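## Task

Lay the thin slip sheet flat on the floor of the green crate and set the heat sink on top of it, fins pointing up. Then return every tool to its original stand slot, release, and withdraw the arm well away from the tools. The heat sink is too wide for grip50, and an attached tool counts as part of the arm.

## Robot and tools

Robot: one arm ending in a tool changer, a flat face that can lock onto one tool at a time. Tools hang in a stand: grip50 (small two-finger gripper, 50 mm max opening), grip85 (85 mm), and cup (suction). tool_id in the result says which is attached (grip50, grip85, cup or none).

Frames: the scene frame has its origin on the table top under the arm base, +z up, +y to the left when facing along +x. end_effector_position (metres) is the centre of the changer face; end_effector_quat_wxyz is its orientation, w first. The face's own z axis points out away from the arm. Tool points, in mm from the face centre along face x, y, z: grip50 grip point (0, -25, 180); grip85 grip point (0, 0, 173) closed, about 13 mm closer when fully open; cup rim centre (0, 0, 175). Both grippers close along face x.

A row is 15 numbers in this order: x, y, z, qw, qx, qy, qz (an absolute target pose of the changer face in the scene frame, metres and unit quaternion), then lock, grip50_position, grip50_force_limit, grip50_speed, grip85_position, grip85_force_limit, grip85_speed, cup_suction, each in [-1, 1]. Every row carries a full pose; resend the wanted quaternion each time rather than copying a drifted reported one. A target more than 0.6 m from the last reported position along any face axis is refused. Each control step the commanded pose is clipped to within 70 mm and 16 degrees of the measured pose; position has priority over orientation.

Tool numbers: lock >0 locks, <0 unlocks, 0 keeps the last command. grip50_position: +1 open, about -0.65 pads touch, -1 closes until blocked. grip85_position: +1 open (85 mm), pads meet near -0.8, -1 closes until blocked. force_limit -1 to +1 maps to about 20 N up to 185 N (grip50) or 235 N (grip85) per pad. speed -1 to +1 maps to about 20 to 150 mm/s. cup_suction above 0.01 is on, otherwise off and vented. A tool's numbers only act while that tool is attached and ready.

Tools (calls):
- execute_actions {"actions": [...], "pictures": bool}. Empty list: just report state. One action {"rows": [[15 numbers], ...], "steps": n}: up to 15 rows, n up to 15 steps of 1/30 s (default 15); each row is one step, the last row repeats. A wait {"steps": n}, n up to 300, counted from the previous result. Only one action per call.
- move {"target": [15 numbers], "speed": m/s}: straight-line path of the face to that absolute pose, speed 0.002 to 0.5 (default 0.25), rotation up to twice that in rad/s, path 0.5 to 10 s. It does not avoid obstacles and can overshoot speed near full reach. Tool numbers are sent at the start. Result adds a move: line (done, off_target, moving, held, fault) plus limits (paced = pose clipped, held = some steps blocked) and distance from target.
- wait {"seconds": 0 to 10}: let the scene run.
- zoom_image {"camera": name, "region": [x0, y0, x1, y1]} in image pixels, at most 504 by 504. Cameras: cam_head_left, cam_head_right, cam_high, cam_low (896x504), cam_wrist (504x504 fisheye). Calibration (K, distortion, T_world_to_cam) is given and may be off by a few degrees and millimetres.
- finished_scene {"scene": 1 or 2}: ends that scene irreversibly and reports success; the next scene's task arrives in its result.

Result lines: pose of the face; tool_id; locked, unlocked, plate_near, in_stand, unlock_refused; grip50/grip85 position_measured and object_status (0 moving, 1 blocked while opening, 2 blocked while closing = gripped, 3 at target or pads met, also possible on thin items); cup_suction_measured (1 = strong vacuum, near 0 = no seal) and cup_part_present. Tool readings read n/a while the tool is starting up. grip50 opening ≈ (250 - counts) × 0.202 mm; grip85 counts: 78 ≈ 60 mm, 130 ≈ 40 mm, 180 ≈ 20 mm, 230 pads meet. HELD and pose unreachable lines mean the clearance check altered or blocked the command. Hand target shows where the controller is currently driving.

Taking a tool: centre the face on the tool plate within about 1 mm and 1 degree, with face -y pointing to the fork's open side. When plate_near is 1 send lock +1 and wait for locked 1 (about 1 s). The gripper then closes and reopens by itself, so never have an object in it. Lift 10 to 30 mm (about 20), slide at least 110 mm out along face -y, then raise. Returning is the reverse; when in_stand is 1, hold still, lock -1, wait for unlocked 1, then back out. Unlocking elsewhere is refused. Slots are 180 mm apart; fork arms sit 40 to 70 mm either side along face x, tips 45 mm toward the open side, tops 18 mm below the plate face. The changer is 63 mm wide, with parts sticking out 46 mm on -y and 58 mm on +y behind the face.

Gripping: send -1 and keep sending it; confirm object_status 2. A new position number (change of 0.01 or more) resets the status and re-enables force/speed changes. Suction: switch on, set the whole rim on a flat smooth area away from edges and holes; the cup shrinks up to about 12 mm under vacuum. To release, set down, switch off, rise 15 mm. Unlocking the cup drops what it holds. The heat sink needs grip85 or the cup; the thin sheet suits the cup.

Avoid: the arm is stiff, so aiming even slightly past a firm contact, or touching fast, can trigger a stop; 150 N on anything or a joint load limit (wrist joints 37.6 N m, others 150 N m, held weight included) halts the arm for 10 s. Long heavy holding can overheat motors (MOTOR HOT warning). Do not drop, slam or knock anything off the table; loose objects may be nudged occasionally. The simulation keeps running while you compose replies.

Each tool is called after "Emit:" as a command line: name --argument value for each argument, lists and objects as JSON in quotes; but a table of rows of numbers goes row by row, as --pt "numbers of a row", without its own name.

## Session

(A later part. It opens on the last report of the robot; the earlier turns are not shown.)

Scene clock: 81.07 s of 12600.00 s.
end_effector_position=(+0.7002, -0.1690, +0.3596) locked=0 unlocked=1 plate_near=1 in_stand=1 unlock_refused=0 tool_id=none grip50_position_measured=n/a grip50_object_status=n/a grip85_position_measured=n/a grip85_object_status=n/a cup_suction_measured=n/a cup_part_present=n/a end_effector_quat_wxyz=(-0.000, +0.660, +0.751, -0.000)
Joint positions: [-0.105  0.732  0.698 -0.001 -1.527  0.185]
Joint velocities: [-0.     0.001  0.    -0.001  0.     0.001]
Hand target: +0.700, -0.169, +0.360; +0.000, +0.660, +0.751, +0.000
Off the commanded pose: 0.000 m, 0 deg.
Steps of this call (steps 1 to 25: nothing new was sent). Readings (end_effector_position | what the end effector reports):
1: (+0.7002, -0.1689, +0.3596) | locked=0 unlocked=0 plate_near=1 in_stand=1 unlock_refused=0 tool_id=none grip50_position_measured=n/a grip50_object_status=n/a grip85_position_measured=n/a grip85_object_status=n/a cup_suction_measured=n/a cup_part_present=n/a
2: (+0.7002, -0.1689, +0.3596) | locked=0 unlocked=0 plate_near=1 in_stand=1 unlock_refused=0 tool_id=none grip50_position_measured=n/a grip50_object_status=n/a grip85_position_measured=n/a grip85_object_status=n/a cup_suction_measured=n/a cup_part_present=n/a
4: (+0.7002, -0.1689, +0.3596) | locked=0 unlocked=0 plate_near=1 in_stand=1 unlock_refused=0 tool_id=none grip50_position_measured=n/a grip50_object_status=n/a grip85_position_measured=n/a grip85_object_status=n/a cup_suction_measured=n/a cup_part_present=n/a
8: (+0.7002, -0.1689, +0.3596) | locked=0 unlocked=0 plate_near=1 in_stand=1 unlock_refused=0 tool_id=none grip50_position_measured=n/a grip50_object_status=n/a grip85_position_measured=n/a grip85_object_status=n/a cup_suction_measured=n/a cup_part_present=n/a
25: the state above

Emit:
move --target '[0.7002,-0.169,0.40,0,0.66,0.7513,0,0,1,0,0,1,0,0,0]' --speed 0.1

Emit:
move --target '[0.676,0.0096,0.40,0,0.66,0.7513,0,0,1,0,0,1,0,0,0]'

Emit:
move --target '[0.676,0.0096,0.361,0,0.66,0.7513,0,0,1,0,0,1,0,0,0]' --speed 0.025

Emit:
execute_actions --actions '[{"rows":[[0.676,0.0096,0.3594,0,0.66,0.7513,0,0,1,0,0,1,0,0,0]],"steps":10}]' --pictures false

Emit:
execute_actions --actions '[{"rows":[[0.676,0.0096,0.3594,0,0.66,0.7513,0,1,1,0,0,1,0,0,0]]}]' --pictures false

Emit:
execute_actions --actions '[{"steps":30}]' --pictures false

Emit:
move --target '[0.676,0.0096,0.379,0,0.66,0.7513,0,0,1,0,0,1,0,0,0]' --speed 0.05

Emit:
move --target '[0.5173,-0.011,0.379,0,0.66,0.7513,0,0,1,0,0,1,0,0,0]' --speed 0.12

Emit:
move --target '[0.407,-0.162,0.26,0,1,-0.01,0,0,1,0,0,1,0,0,0]' --speed 0.4

Scene clock: 84.93 s of 12600.00 s.
end_effector_position=(+0.7004, -0.1691, +0.4000) locked=0 unlocked=1 plate_near=0 in_stand=0 unlock_refused=0 tool_id=none grip50_position_measured=n/a grip50_object_status=n/a grip85_position_measured=n/a grip85_object_status=n/a cup_suction_measured=n/a cup_part_present=n/a end_effector_quat_wxyz=(+0.000, +0.660, +0.751, -0.000)
Joint positions: [-0.105  0.733  0.793 -0.    -1.621  0.185]
Joint velocities: [ 0.     0.001  0.001 -0.002 -0.001  0.003]
Hand target: +0.700, -0.169, +0.400; +0.000, +0.660, +0.751, -0.000
Off the commanded pose: 0.000 m, 0 deg.
move: done
camera_calibration (this result's frames):
cam_wrist: T_world_to_cam=[[-0.159098, 0.98684, -0.028875, 0.287176], [0.941597, 0.160467, 0.296049, -0.692109], [0.296786, 0.0199123, -0.954736, 0.228816], [0, 0, 0, 1]] pos_world=[0.629468, -0.176893, 0.431649]

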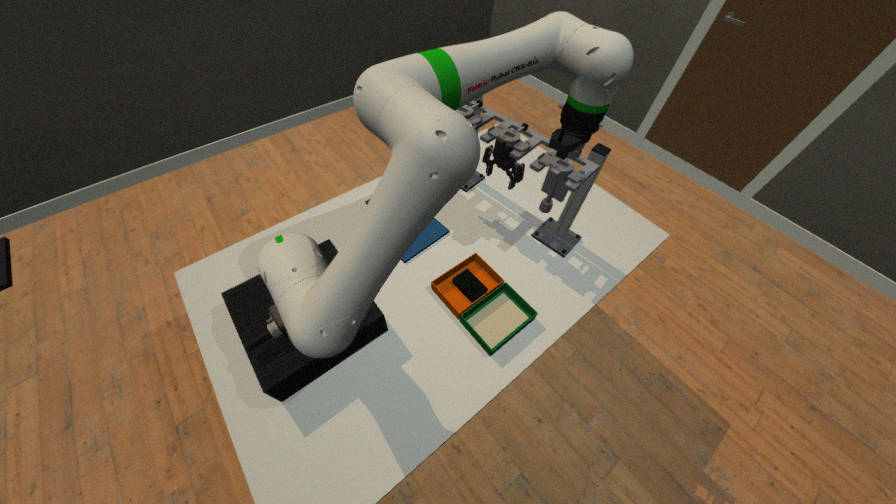

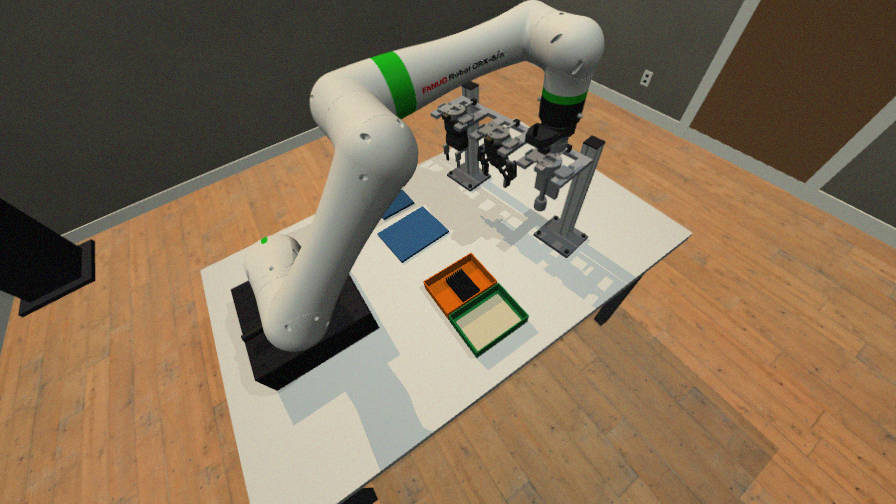

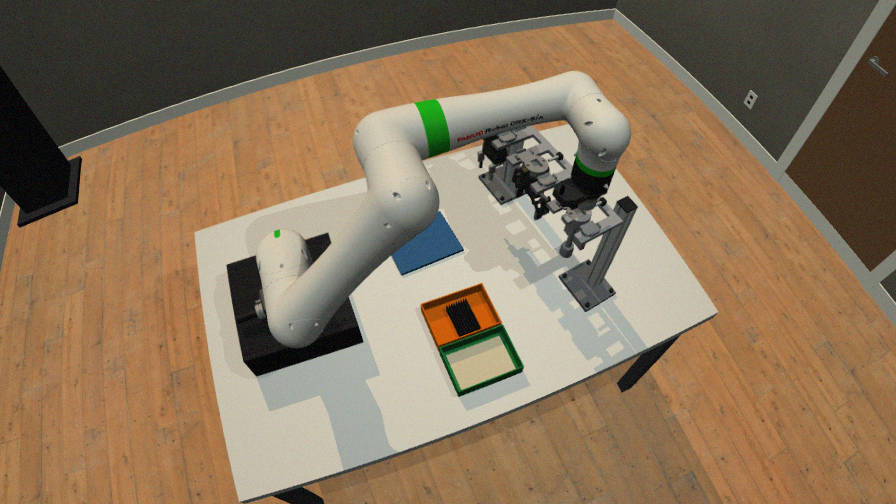

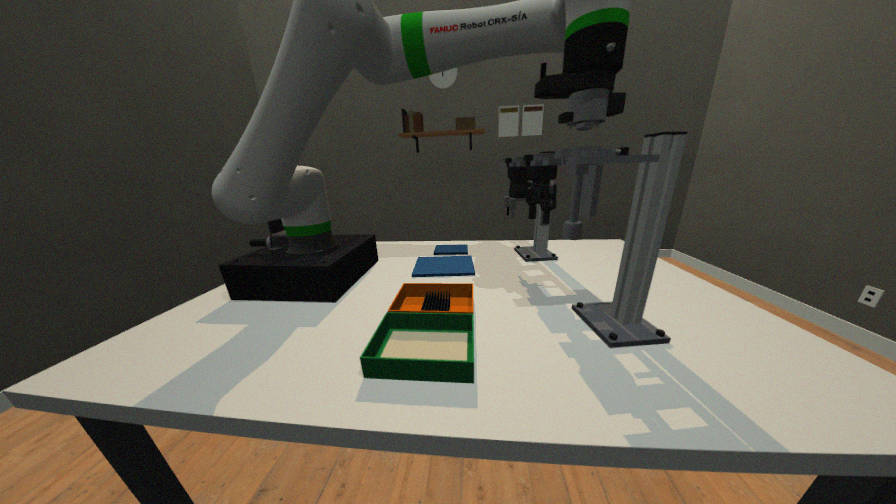

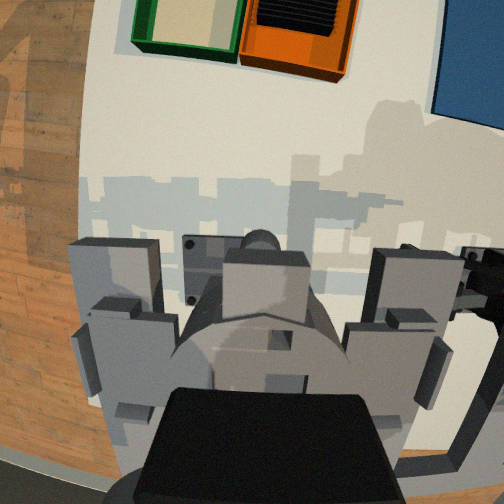

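Scene clock: 86.10 s of 12600.00 s.
end_effector_position=(+0.6763, +0.0096, +0.4001) locked=0 unlocked=1 plate_near=0 in_stand=0 unlock_refused=0 tool_id=none grip50_position_measured=n/a grip50_object_status=n/a grip85_position_measured=n/a grip85_object_status=n/a cup_suction_measured=n/a cup_part_present=n/a end_effector_quat_wxyz=(-0.000, +0.660, +0.751, -0.001)
Joint positions: [ 0.16   0.592  0.568  0.003 -1.538 -0.081]
Joint velocities: [ 0.001 -0.     0.001  0.     0.    -0.001]
Hand target: +0.676, +0.010, +0.400; -0.000, +0.660, +0.751, -0.001
Off the commanded pose: 0.000 m, 0 deg.
move: done
camera_calibration (this result's frames):
cam_wrist: T_world_to_cam=[[-0.158604, 0.986901, -0.0295267, 0.106914], [0.941892, 0.160204, 0.295254, -0.698083], [0.296117, 0.0190175, -0.954962, 0.23308], [0, 0, 0, 1]] pos_world=[0.605457, 0.00188903, 0.431852]

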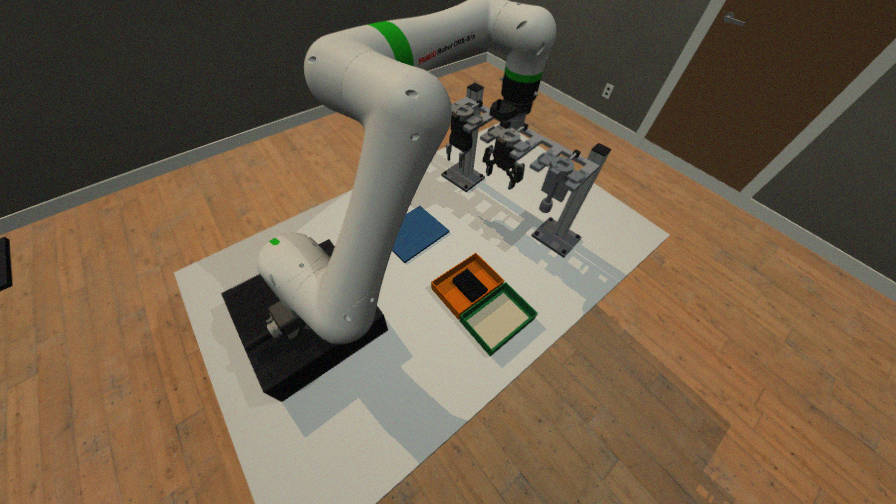

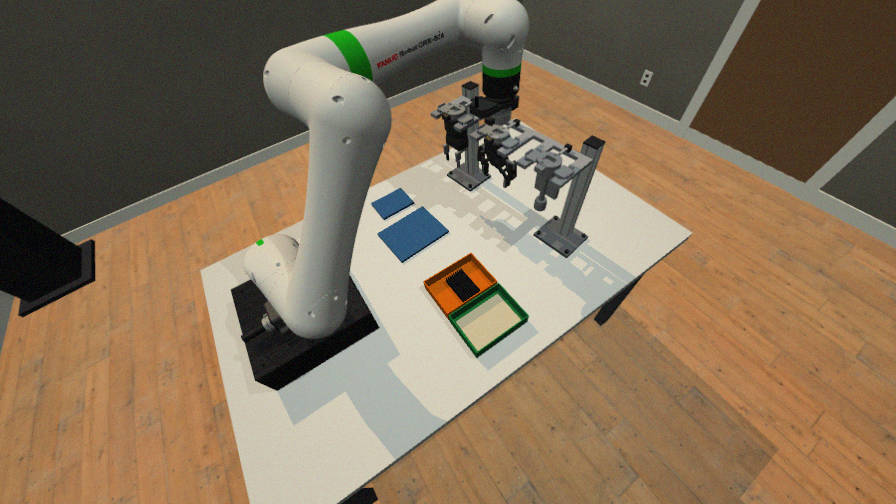

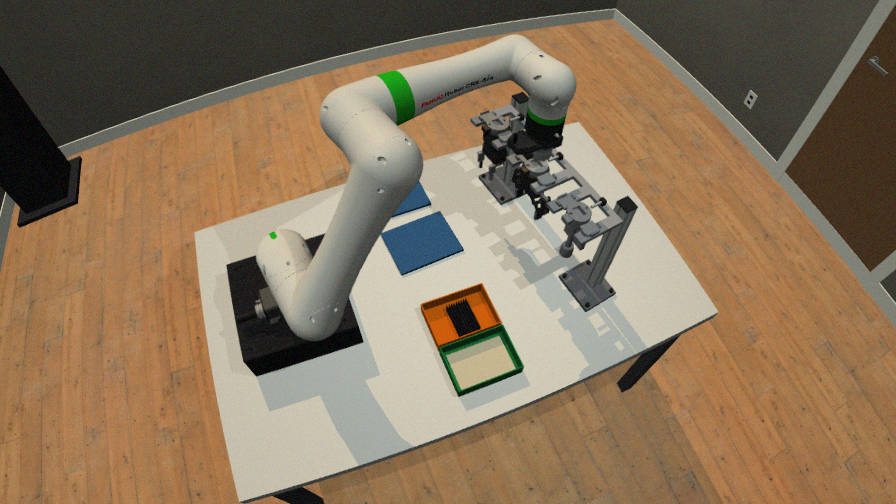

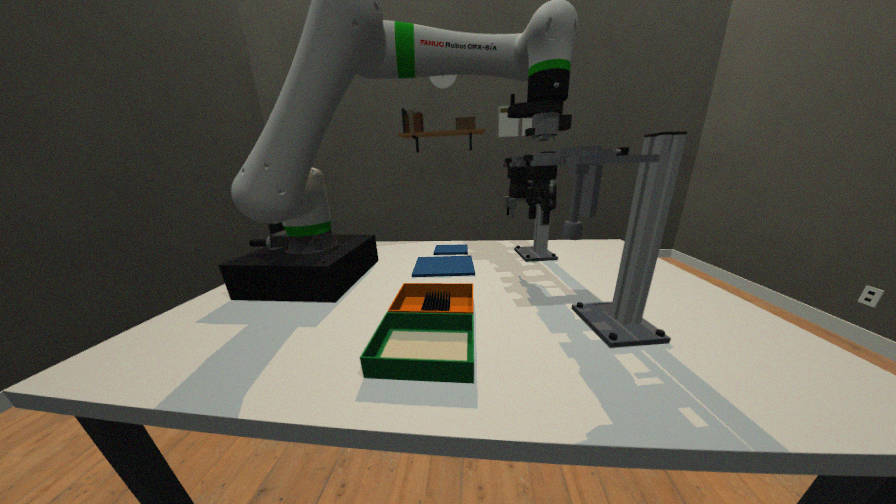

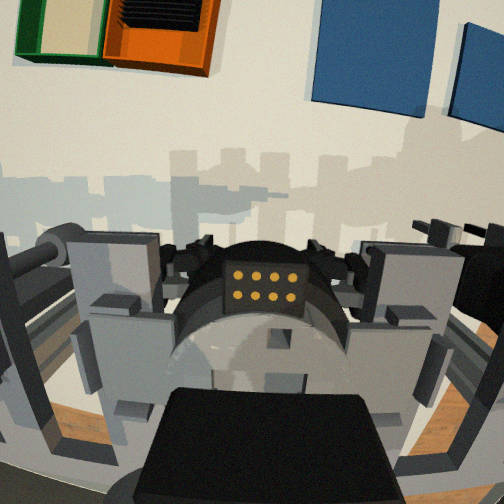

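Scene clock: 87.93 s of 12600.00 s.
end_effector_position=(+0.6758, +0.0096, +0.3610) locked=0 unlocked=1 plate_near=0 in_stand=1 unlock_refused=0 tool_id=none grip50_position_measured=n/a grip50_object_status=n/a grip85_position_measured=n/a grip85_object_status=n/a cup_suction_measured=n/a cup_part_present=n/a end_effector_quat_wxyz=(-0.000, +0.660, +0.751, +0.000)
Joint positions: [ 0.16   0.598  0.488  0.002 -1.45  -0.081]
Joint velocities: [ 0.    -0.     0.     0.001  0.001  0.001]
Hand target: +0.676, +0.010, +0.361; +0.000, +0.660, +0.751, -0.000
Off the commanded pose: 0.000 m, 0 deg.
move: done
camera_calibration (this result's frames):
cam_wrist: T_world_to_cam=[[-0.158649, 0.986914, -0.0288168, 0.105518], [0.941654, 0.16002, 0.29611, -0.686222], [0.296846, 0.0198421, -0.954719, 0.195322], [0, 0, 0, 1]] pos_world=[0.604944, 0.00179612, 0.392716]

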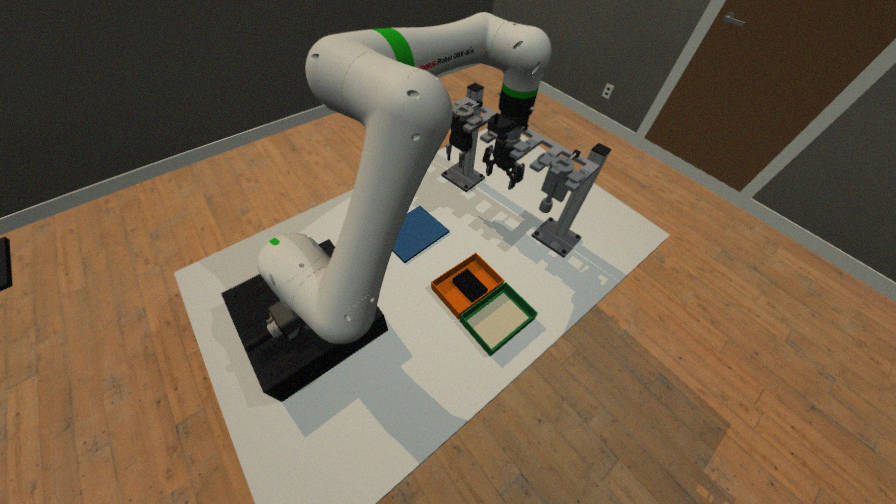

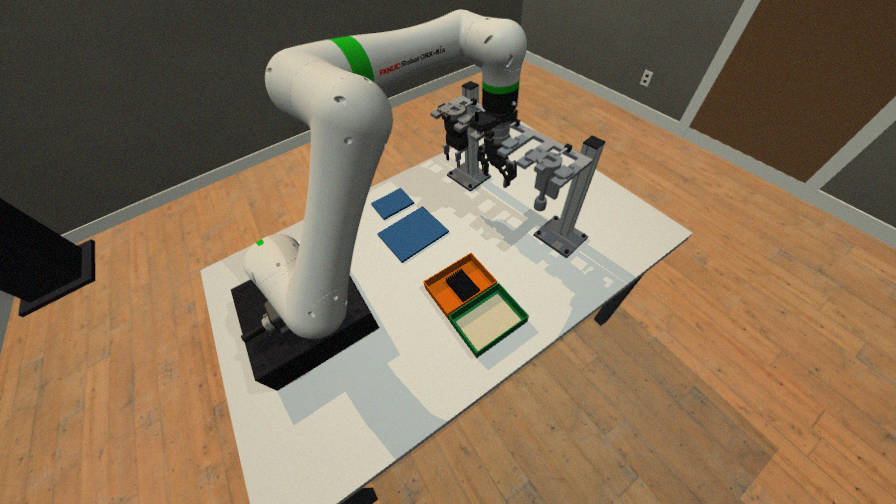

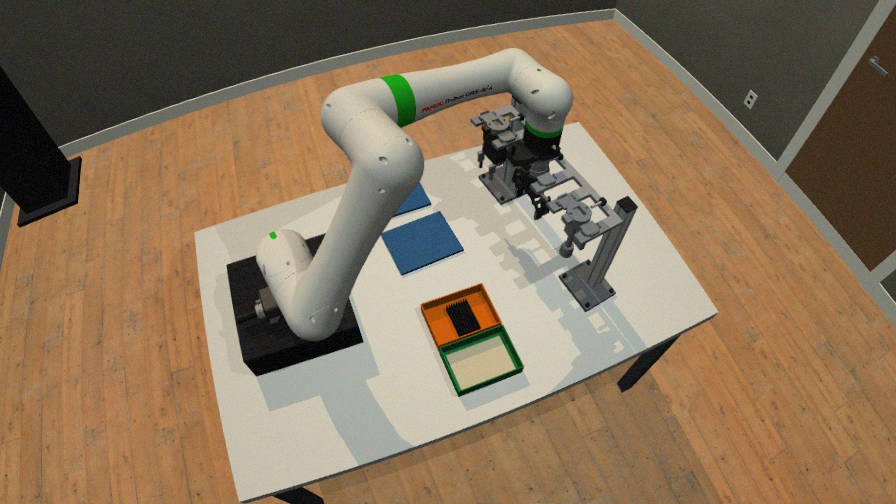

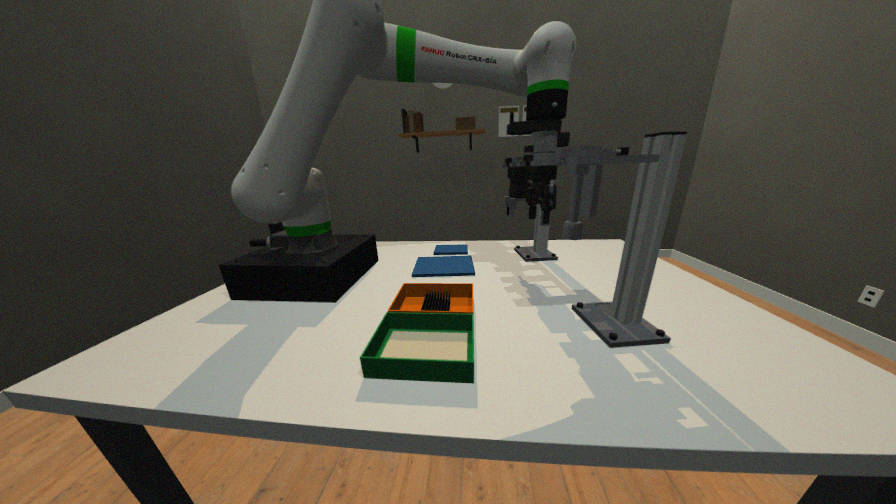

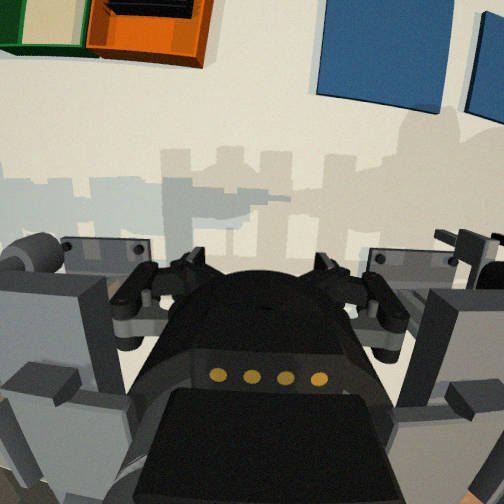

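Scene clock: 88.27 s of 12600.00 s.
end_effector_position=(+0.6760, +0.0096, +0.3594) locked=0 unlocked=1 plate_near=1 in_stand=1 unlock_refused=0 tool_id=none grip50_position_measured=n/a grip50_object_status=n/a grip85_position_measured=n/a grip85_object_status=n/a cup_suction_measured=n/a cup_part_present=n/a end_effector_quat_wxyz=(-0.000, +0.660, +0.751, +0.000)
Joint positions: [ 0.16   0.599  0.485  0.002 -1.447 -0.08 ]
Joint velocities: [-0.    -0.    -0.     0.     0.     0.002]
Hand target: +0.676, +0.010, +0.359; +0.000, +0.660, +0.751, -0.000
Off the commanded pose: 0.000 m, 0 deg.
Steps of this call (steps 1 to 10: all 10 steps of this action). Readings (end_effector_position | what the end effector reports):
1: (+0.6758, +0.0096, +0.3610) | locked=0 unlocked=1 plate_near=0 in_stand=1 unlock_refused=0 tool_id=none grip50_position_measured=n/a grip50_object_status=n/a grip85_position_measured=n/a grip85_object_status=n/a cup_suction_measured=n/a cup_part_present=n/a
2: (+0.6759, +0.0096, +0.3605) | locked=0 unlocked=1 plate_near=0 in_stand=1 unlock_refused=0 tool_id=none grip50_position_measured=n/a grip50_object_status=n/a grip85_position_measured=n/a grip85_object_status=n/a cup_suction_measured=n/a cup_part_present=n/a
4: (+0.6760, +0.0096, +0.3597) | locked=0 unlocked=1 plate_near=1 in_stand=1 unlock_refused=0 tool_id=none grip50_position_measured=n/a grip50_object_status=n/a grip85_position_measured=n/a grip85_object_status=n/a cup_suction_measured=n/a cup_part_present=n/a
8: (+0.6760, +0.0096, +0.3595) | locked=0 unlocked=1 plate_near=1 in_stand=1 unlock_refused=0 tool_id=none grip50_position_measured=n/a grip50_object_status=n/a grip85_position_measured=n/a grip85_object_status=n/a cup_suction_measured=n/a cup_part_present=n/a
10: the state above

Scene clock: 88.77 s of 12600.00 s.
end_effector_position=(+0.6760, +0.0096, +0.3594) locked=0 unlocked=0 plate_near=1 in_stand=1 unlock_refused=0 tool_id=none grip50_position_measured=n/a grip50_object_status=n/a grip85_position_measured=n/a grip85_object_status=n/a cup_suction_measured=n/a cup_part_present=n/a end_effector_quat_wxyz=(-0.000, +0.660, +0.751, +0.000)
Joint positions: [ 0.16   0.599  0.485  0.002 -1.447 -0.08 ]
Joint velocities: [ 0.001 -0.     0.001  0.001  0.    -0.   ]
Hand target: +0.676, +0.010, +0.359; -0.000, +0.660, +0.751, +0.000
Off the commanded pose: 0.000 m, 0 deg.
Steps of this call (steps 1 to 15: all 15 steps of this action). Readings (end_effector_position | what the end effector reports):
1: (+0.6760, +0.0096, +0.3594) | locked=0 unlocked=0 plate_near=1 in_stand=1 unlock_refused=0 tool_id=none grip50_position_measured=n/a grip50_object_status=n/a grip85_position_measured=n/a grip85_object_status=n/a cup_suction_measured=n/a cup_part_present=n/a
2: (+0.6760, +0.0096, +0.3594) | locked=0 unlocked=0 plate_near=1 in_stand=1 unlock_refused=0 tool_id=none grip50_position_measured=n/a grip50_object_status=n/a grip85_position_measured=n/a grip85_object_status=n/a cup_suction_measured=n/a cup_part_present=n/a
4: (+0.6760, +0.0096, +0.3594) | locked=0 unlocked=0 plate_near=1 in_stand=1 unlock_refused=0 tool_id=none grip50_position_measured=n/a grip50_object_status=n/a grip85_position_measured=n/a grip85_object_status=n/a cup_suction_measured=n/a cup_part_present=n/a
8: (+0.6760, +0.0096, +0.3594) | locked=0 unlocked=0 plate_near=1 in_stand=1 unlock_refused=0 tool_id=none grip50_position_measured=n/a grip50_object_status=n/a grip85_position_measured=n/a grip85_object_status=n/a cup_suction_measured=n/a cup_part_present=n/a
15: the state above

Scene clock: 89.77 s of 12600.00 s.
end_effector_position=(+0.6760, +0.0096, +0.3594) locked=1 unlocked=0 plate_near=1 in_stand=1 unlock_refused=0 tool_id=grip85 grip50_position_measured=n/a grip50_object_status=n/a grip85_position_measured=n/a grip85_object_status=n/a cup_suction_measured=n/a cup_part_present=n/a end_effector_quat_wxyz=(-0.000, +0.660, +0.751, +0.000)
Joint positions: [ 0.16   0.599  0.485  0.002 -1.447 -0.08 ]
Joint velocities: [ 0.001  0.001  0.     0.    -0.     0.002]
Hand target: +0.676, +0.010, +0.359; -0.000, +0.660, +0.751, +0.000
Off the commanded pose: 0.000 m, 0 deg.
Steps of this call (steps 1 to 30: nothing new was sent). Readings (end_effector_position | what the end effector reports):
1: (+0.6760, +0.0096, +0.3594) | locked=0 unlocked=0 plate_near=1 in_stand=1 unlock_refused=0 tool_id=none grip50_position_measured=n/a grip50_object_status=n/a grip85_position_measured=n/a grip85_object_status=n/a cup_suction_measured=n/a cup_part_present=n/a
2: (+0.6760, +0.0096, +0.3593) | locked=0 unlocked=0 plate_near=1 in_stand=1 unlock_refused=0 tool_id=none grip50_position_measured=n/a grip50_object_status=n/a grip85_position_measured=n/a grip85_object_status=n/a cup_suction_measured=n/a cup_part_present=n/a
4: (+0.6760, +0.0096, +0.3593) | locked=0 unlocked=0 plate_near=1 in_stand=1 unlock_refused=0 tool_id=none grip50_position_measured=n/a grip50_object_status=n/a grip85_position_measured=n/a grip85_object_status=n/a cup_suction_measured=n/a cup_part_present=n/a
8: (+0.6760, +0.0096, +0.3592) | locked=0 unlocked=0 plate_near=1 in_stand=1 unlock_refused=0 tool_id=none grip50_position_measured=n/a grip50_object_status=n/a grip85_position_measured=n/a grip85_object_status=n/a cup_suction_measured=n/a cup_part_present=n/a
30: the state above

Scene clock: 90.53 s of 12600.00 s.
end_effector_position=(+0.6761, +0.0095, +0.3790) locked=1 unlocked=0 plate_near=1 in_stand=0 unlock_refused=0 tool_id=grip85 grip50_position_measured=n/a grip50_object_status=n/a grip85_position_measured=n/a grip85_object_status=n/a cup_suction_measured=n/a cup_part_present=n/a end_effector_quat_wxyz=(+0.000, +0.660, +0.751, -0.000)
Joint positions: [ 0.16   0.594  0.523  0.002 -1.49  -0.08 ]
Joint velocities: [-0.    -0.001  0.001 -0.001 -0.001  0.001]
Hand target: +0.676, +0.010, +0.379; -0.000, +0.660, +0.751, +0.000
Off the commanded pose: 0.000 m, 0 deg.
move: done
camera_calibration (this result's frames):
cam_wrist: T_world_to_cam=[[-0.158869, 0.986877, -0.0288922, 0.106338], [0.941615, 0.160252, 0.29611, -0.691735], [0.296854, 0.0198374, -0.954717, 0.212396], [0, 0, 0, 1]] pos_world=[0.605191, 0.00169619, 0.41068]

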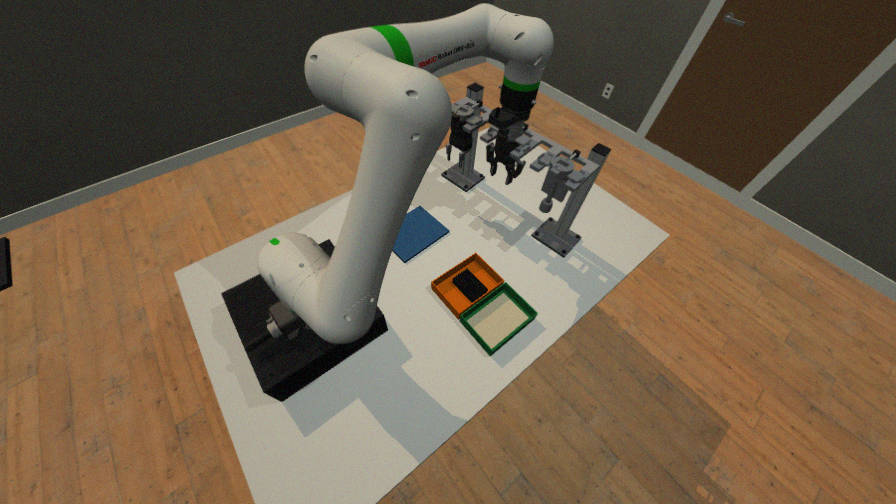

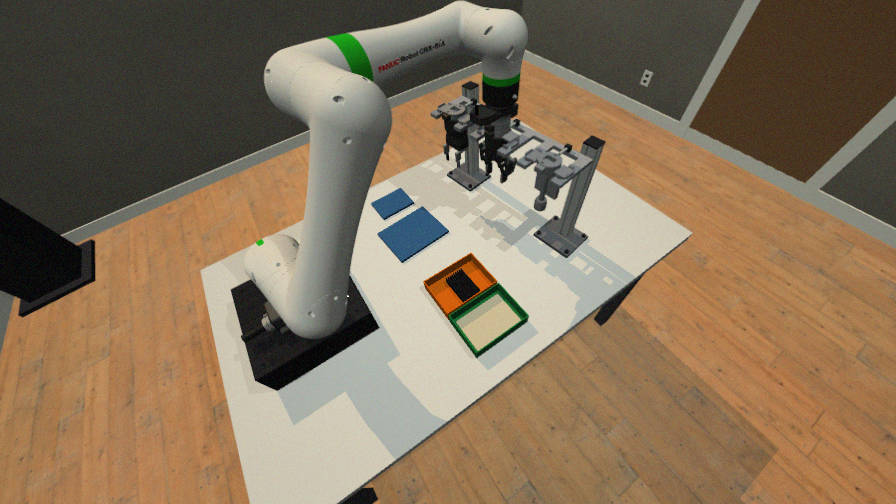

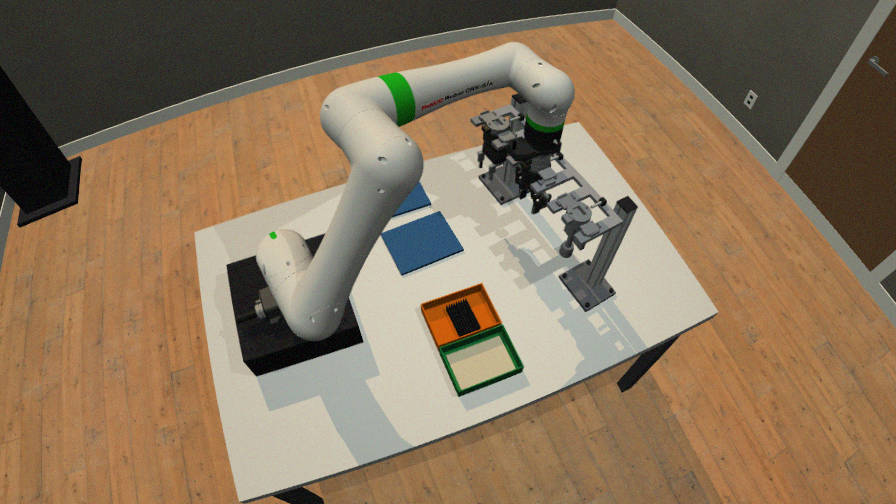

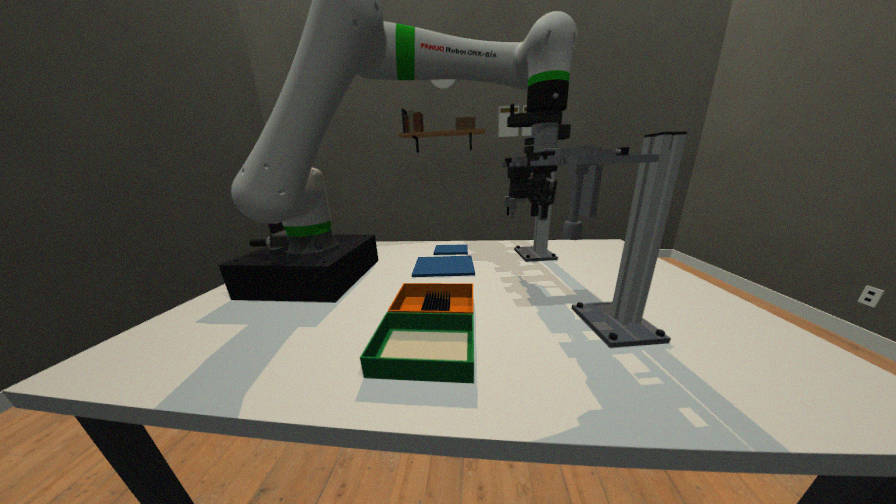

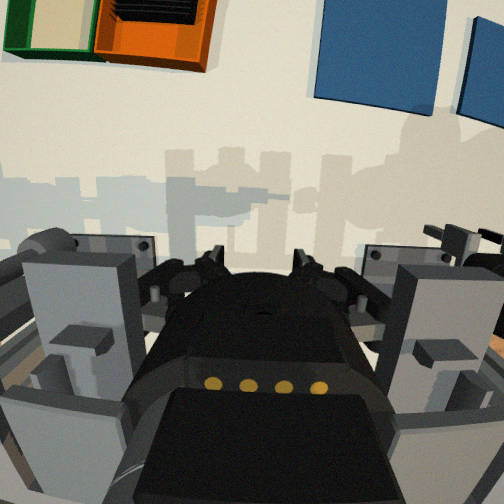

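Scene clock: 92.23 s of 12600.00 s.
end_effector_position=(+0.5172, -0.0105, +0.3794) locked=1 unlocked=0 plate_near=1 in_stand=0 unlock_refused=0 tool_id=grip85 grip50_position_measured=n/a grip50_object_status=n/a grip85_position_measured=n/a grip85_object_status=n/a cup_suction_measured=n/a cup_part_present=n/a end_effector_quat_wxyz=(+0.000, +0.660, +0.751, -0.000)
Joint positions: [ 0.187  0.186 -0.036  0.003 -1.338 -0.108]
Joint velocities: [-0.    -0.001 -0.002  0.002  0.    -0.   ]
Hand target: +0.517, -0.011, +0.379; +0.000, +0.660, +0.751, -0.000
Off the commanded pose: 0.001 m, 0 deg.
move: done
camera_calibration (this result's frames):
cam_wrist: T_world_to_cam=[[-0.158472, 0.986938, -0.0289845, 0.100688], [0.941702, 0.159902, 0.29602, -0.539018], [0.296789, 0.0196162, -0.954742, 0.260421], [0, 0, 0, 1]] pos_world=[0.446261, -0.0182916, 0.411114]

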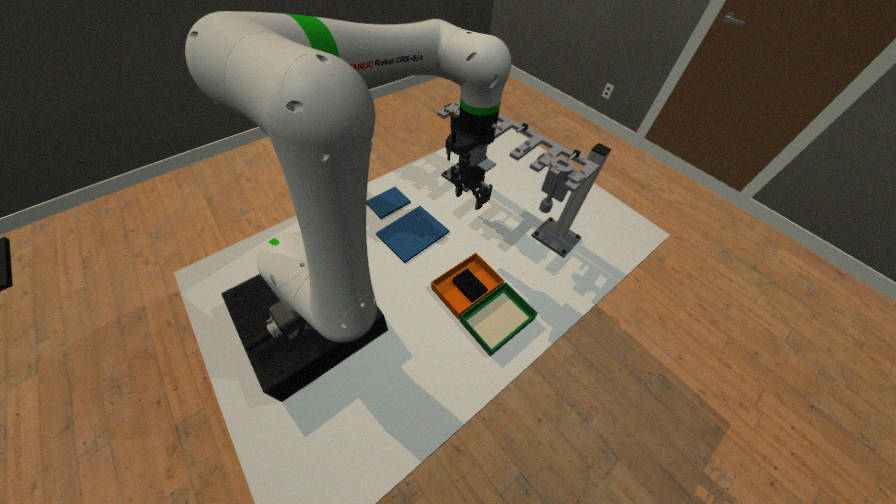

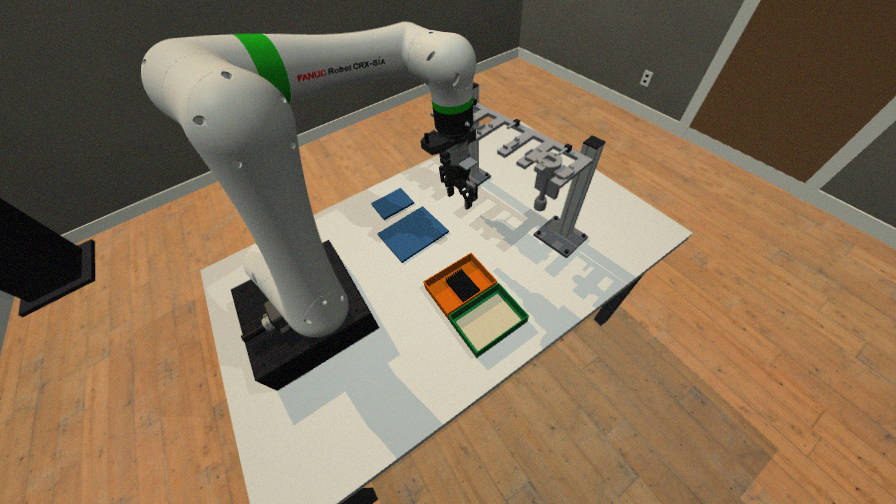

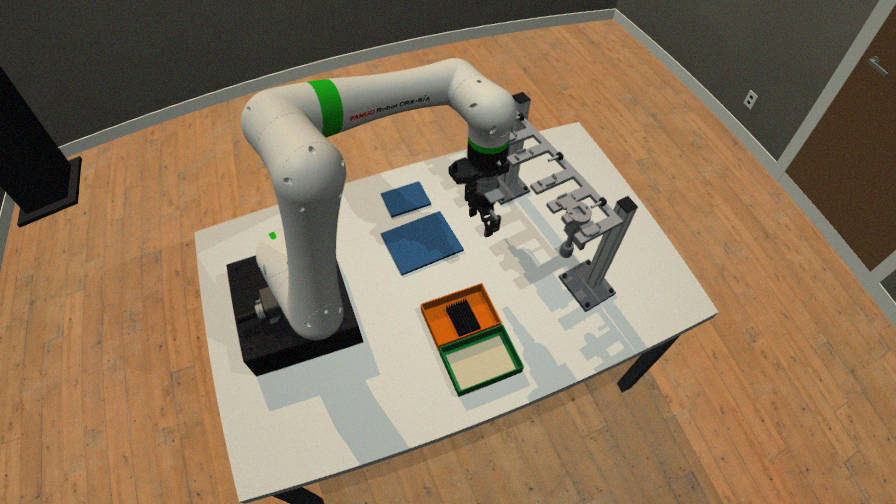

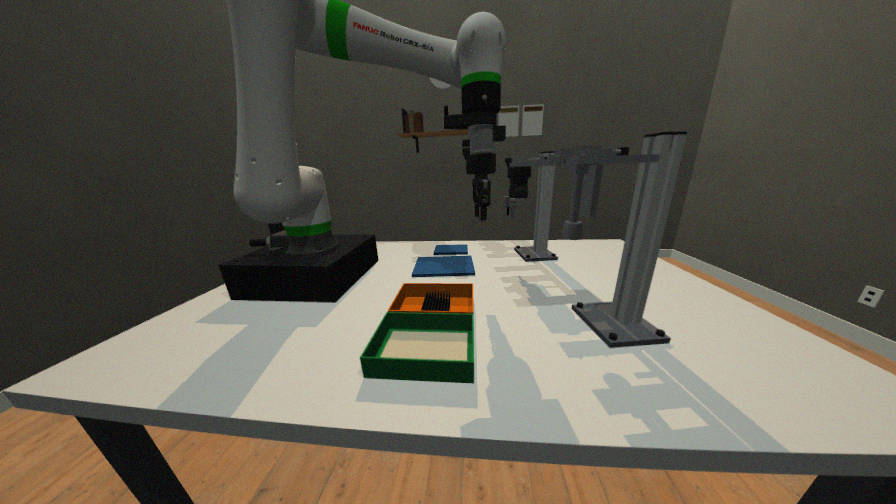

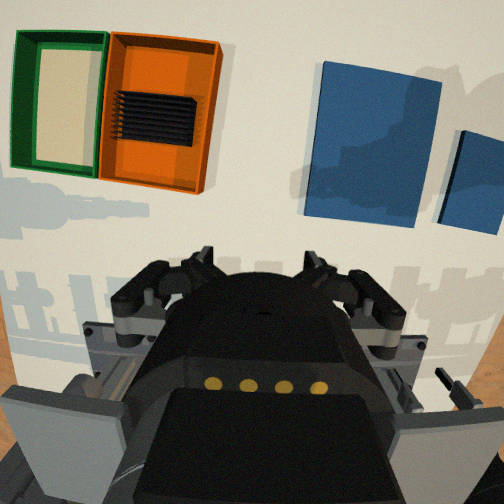

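Scene clock: 94.87 s of 12600.00 s.
end_effector_position=(+0.4062, -0.1616, +0.2603) locked=1 unlocked=0 plate_near=1 in_stand=0 unlock_refused=0 tool_id=grip85 grip50_position_measured=n/a grip50_object_status=n/a grip85_position_measured=3 grip85_object_status=3 cup_suction_measured=n/a cup_part_present=n/a end_effector_quat_wxyz=(-0.000, +1.000, -0.010, +0.000)
Joint positions: [-0.127  0.107 -0.428 -0.002 -1.025 -1.513]
Joint velocities: [ 0.     0.001 -0.001  0.002  0.001 -0.002]
Hand target: +0.406, -0.162, +0.260; -0.000, +1.000, -0.010, +0.000
Off the commanded pose: 0.001 m, 0 deg.
move: done
camera_calibration (this result's frames):
cam_wrist: T_world_to_cam=[[0.999563, 0.00962496, -0.0279527, -0.399845], [0.017459, -0.955211, 0.29541, -0.179767], [-0.0238574, -0.295769, -0.954961, 0.26192], [0, 0, 0, 1]] pos_world=[0.409058, -0.0903987, 0.292051]

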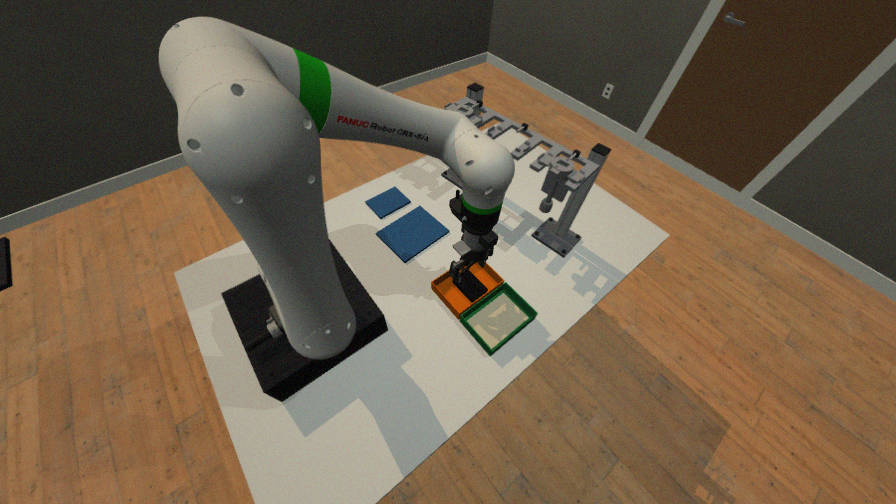

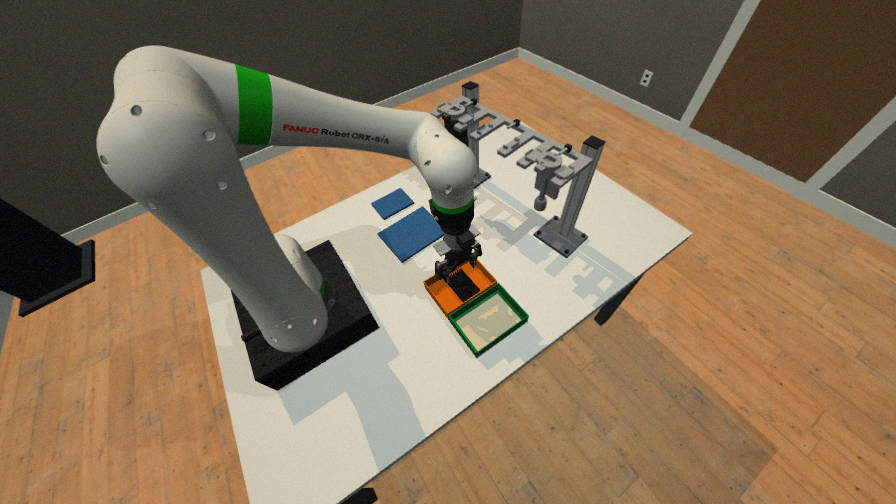

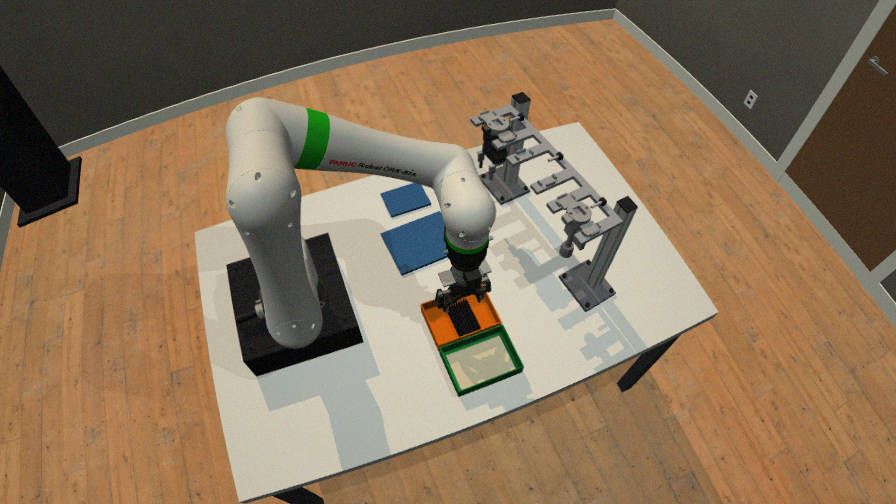

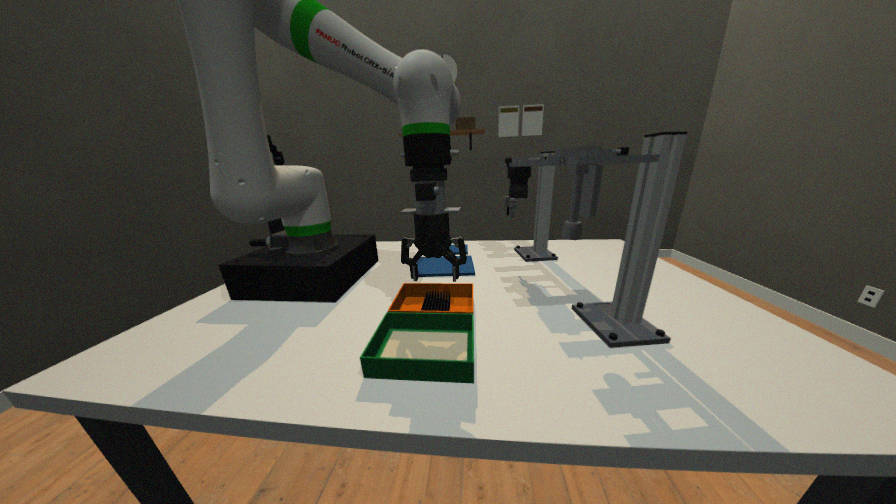

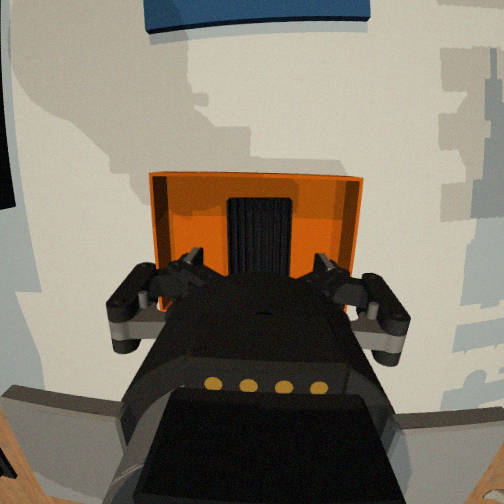

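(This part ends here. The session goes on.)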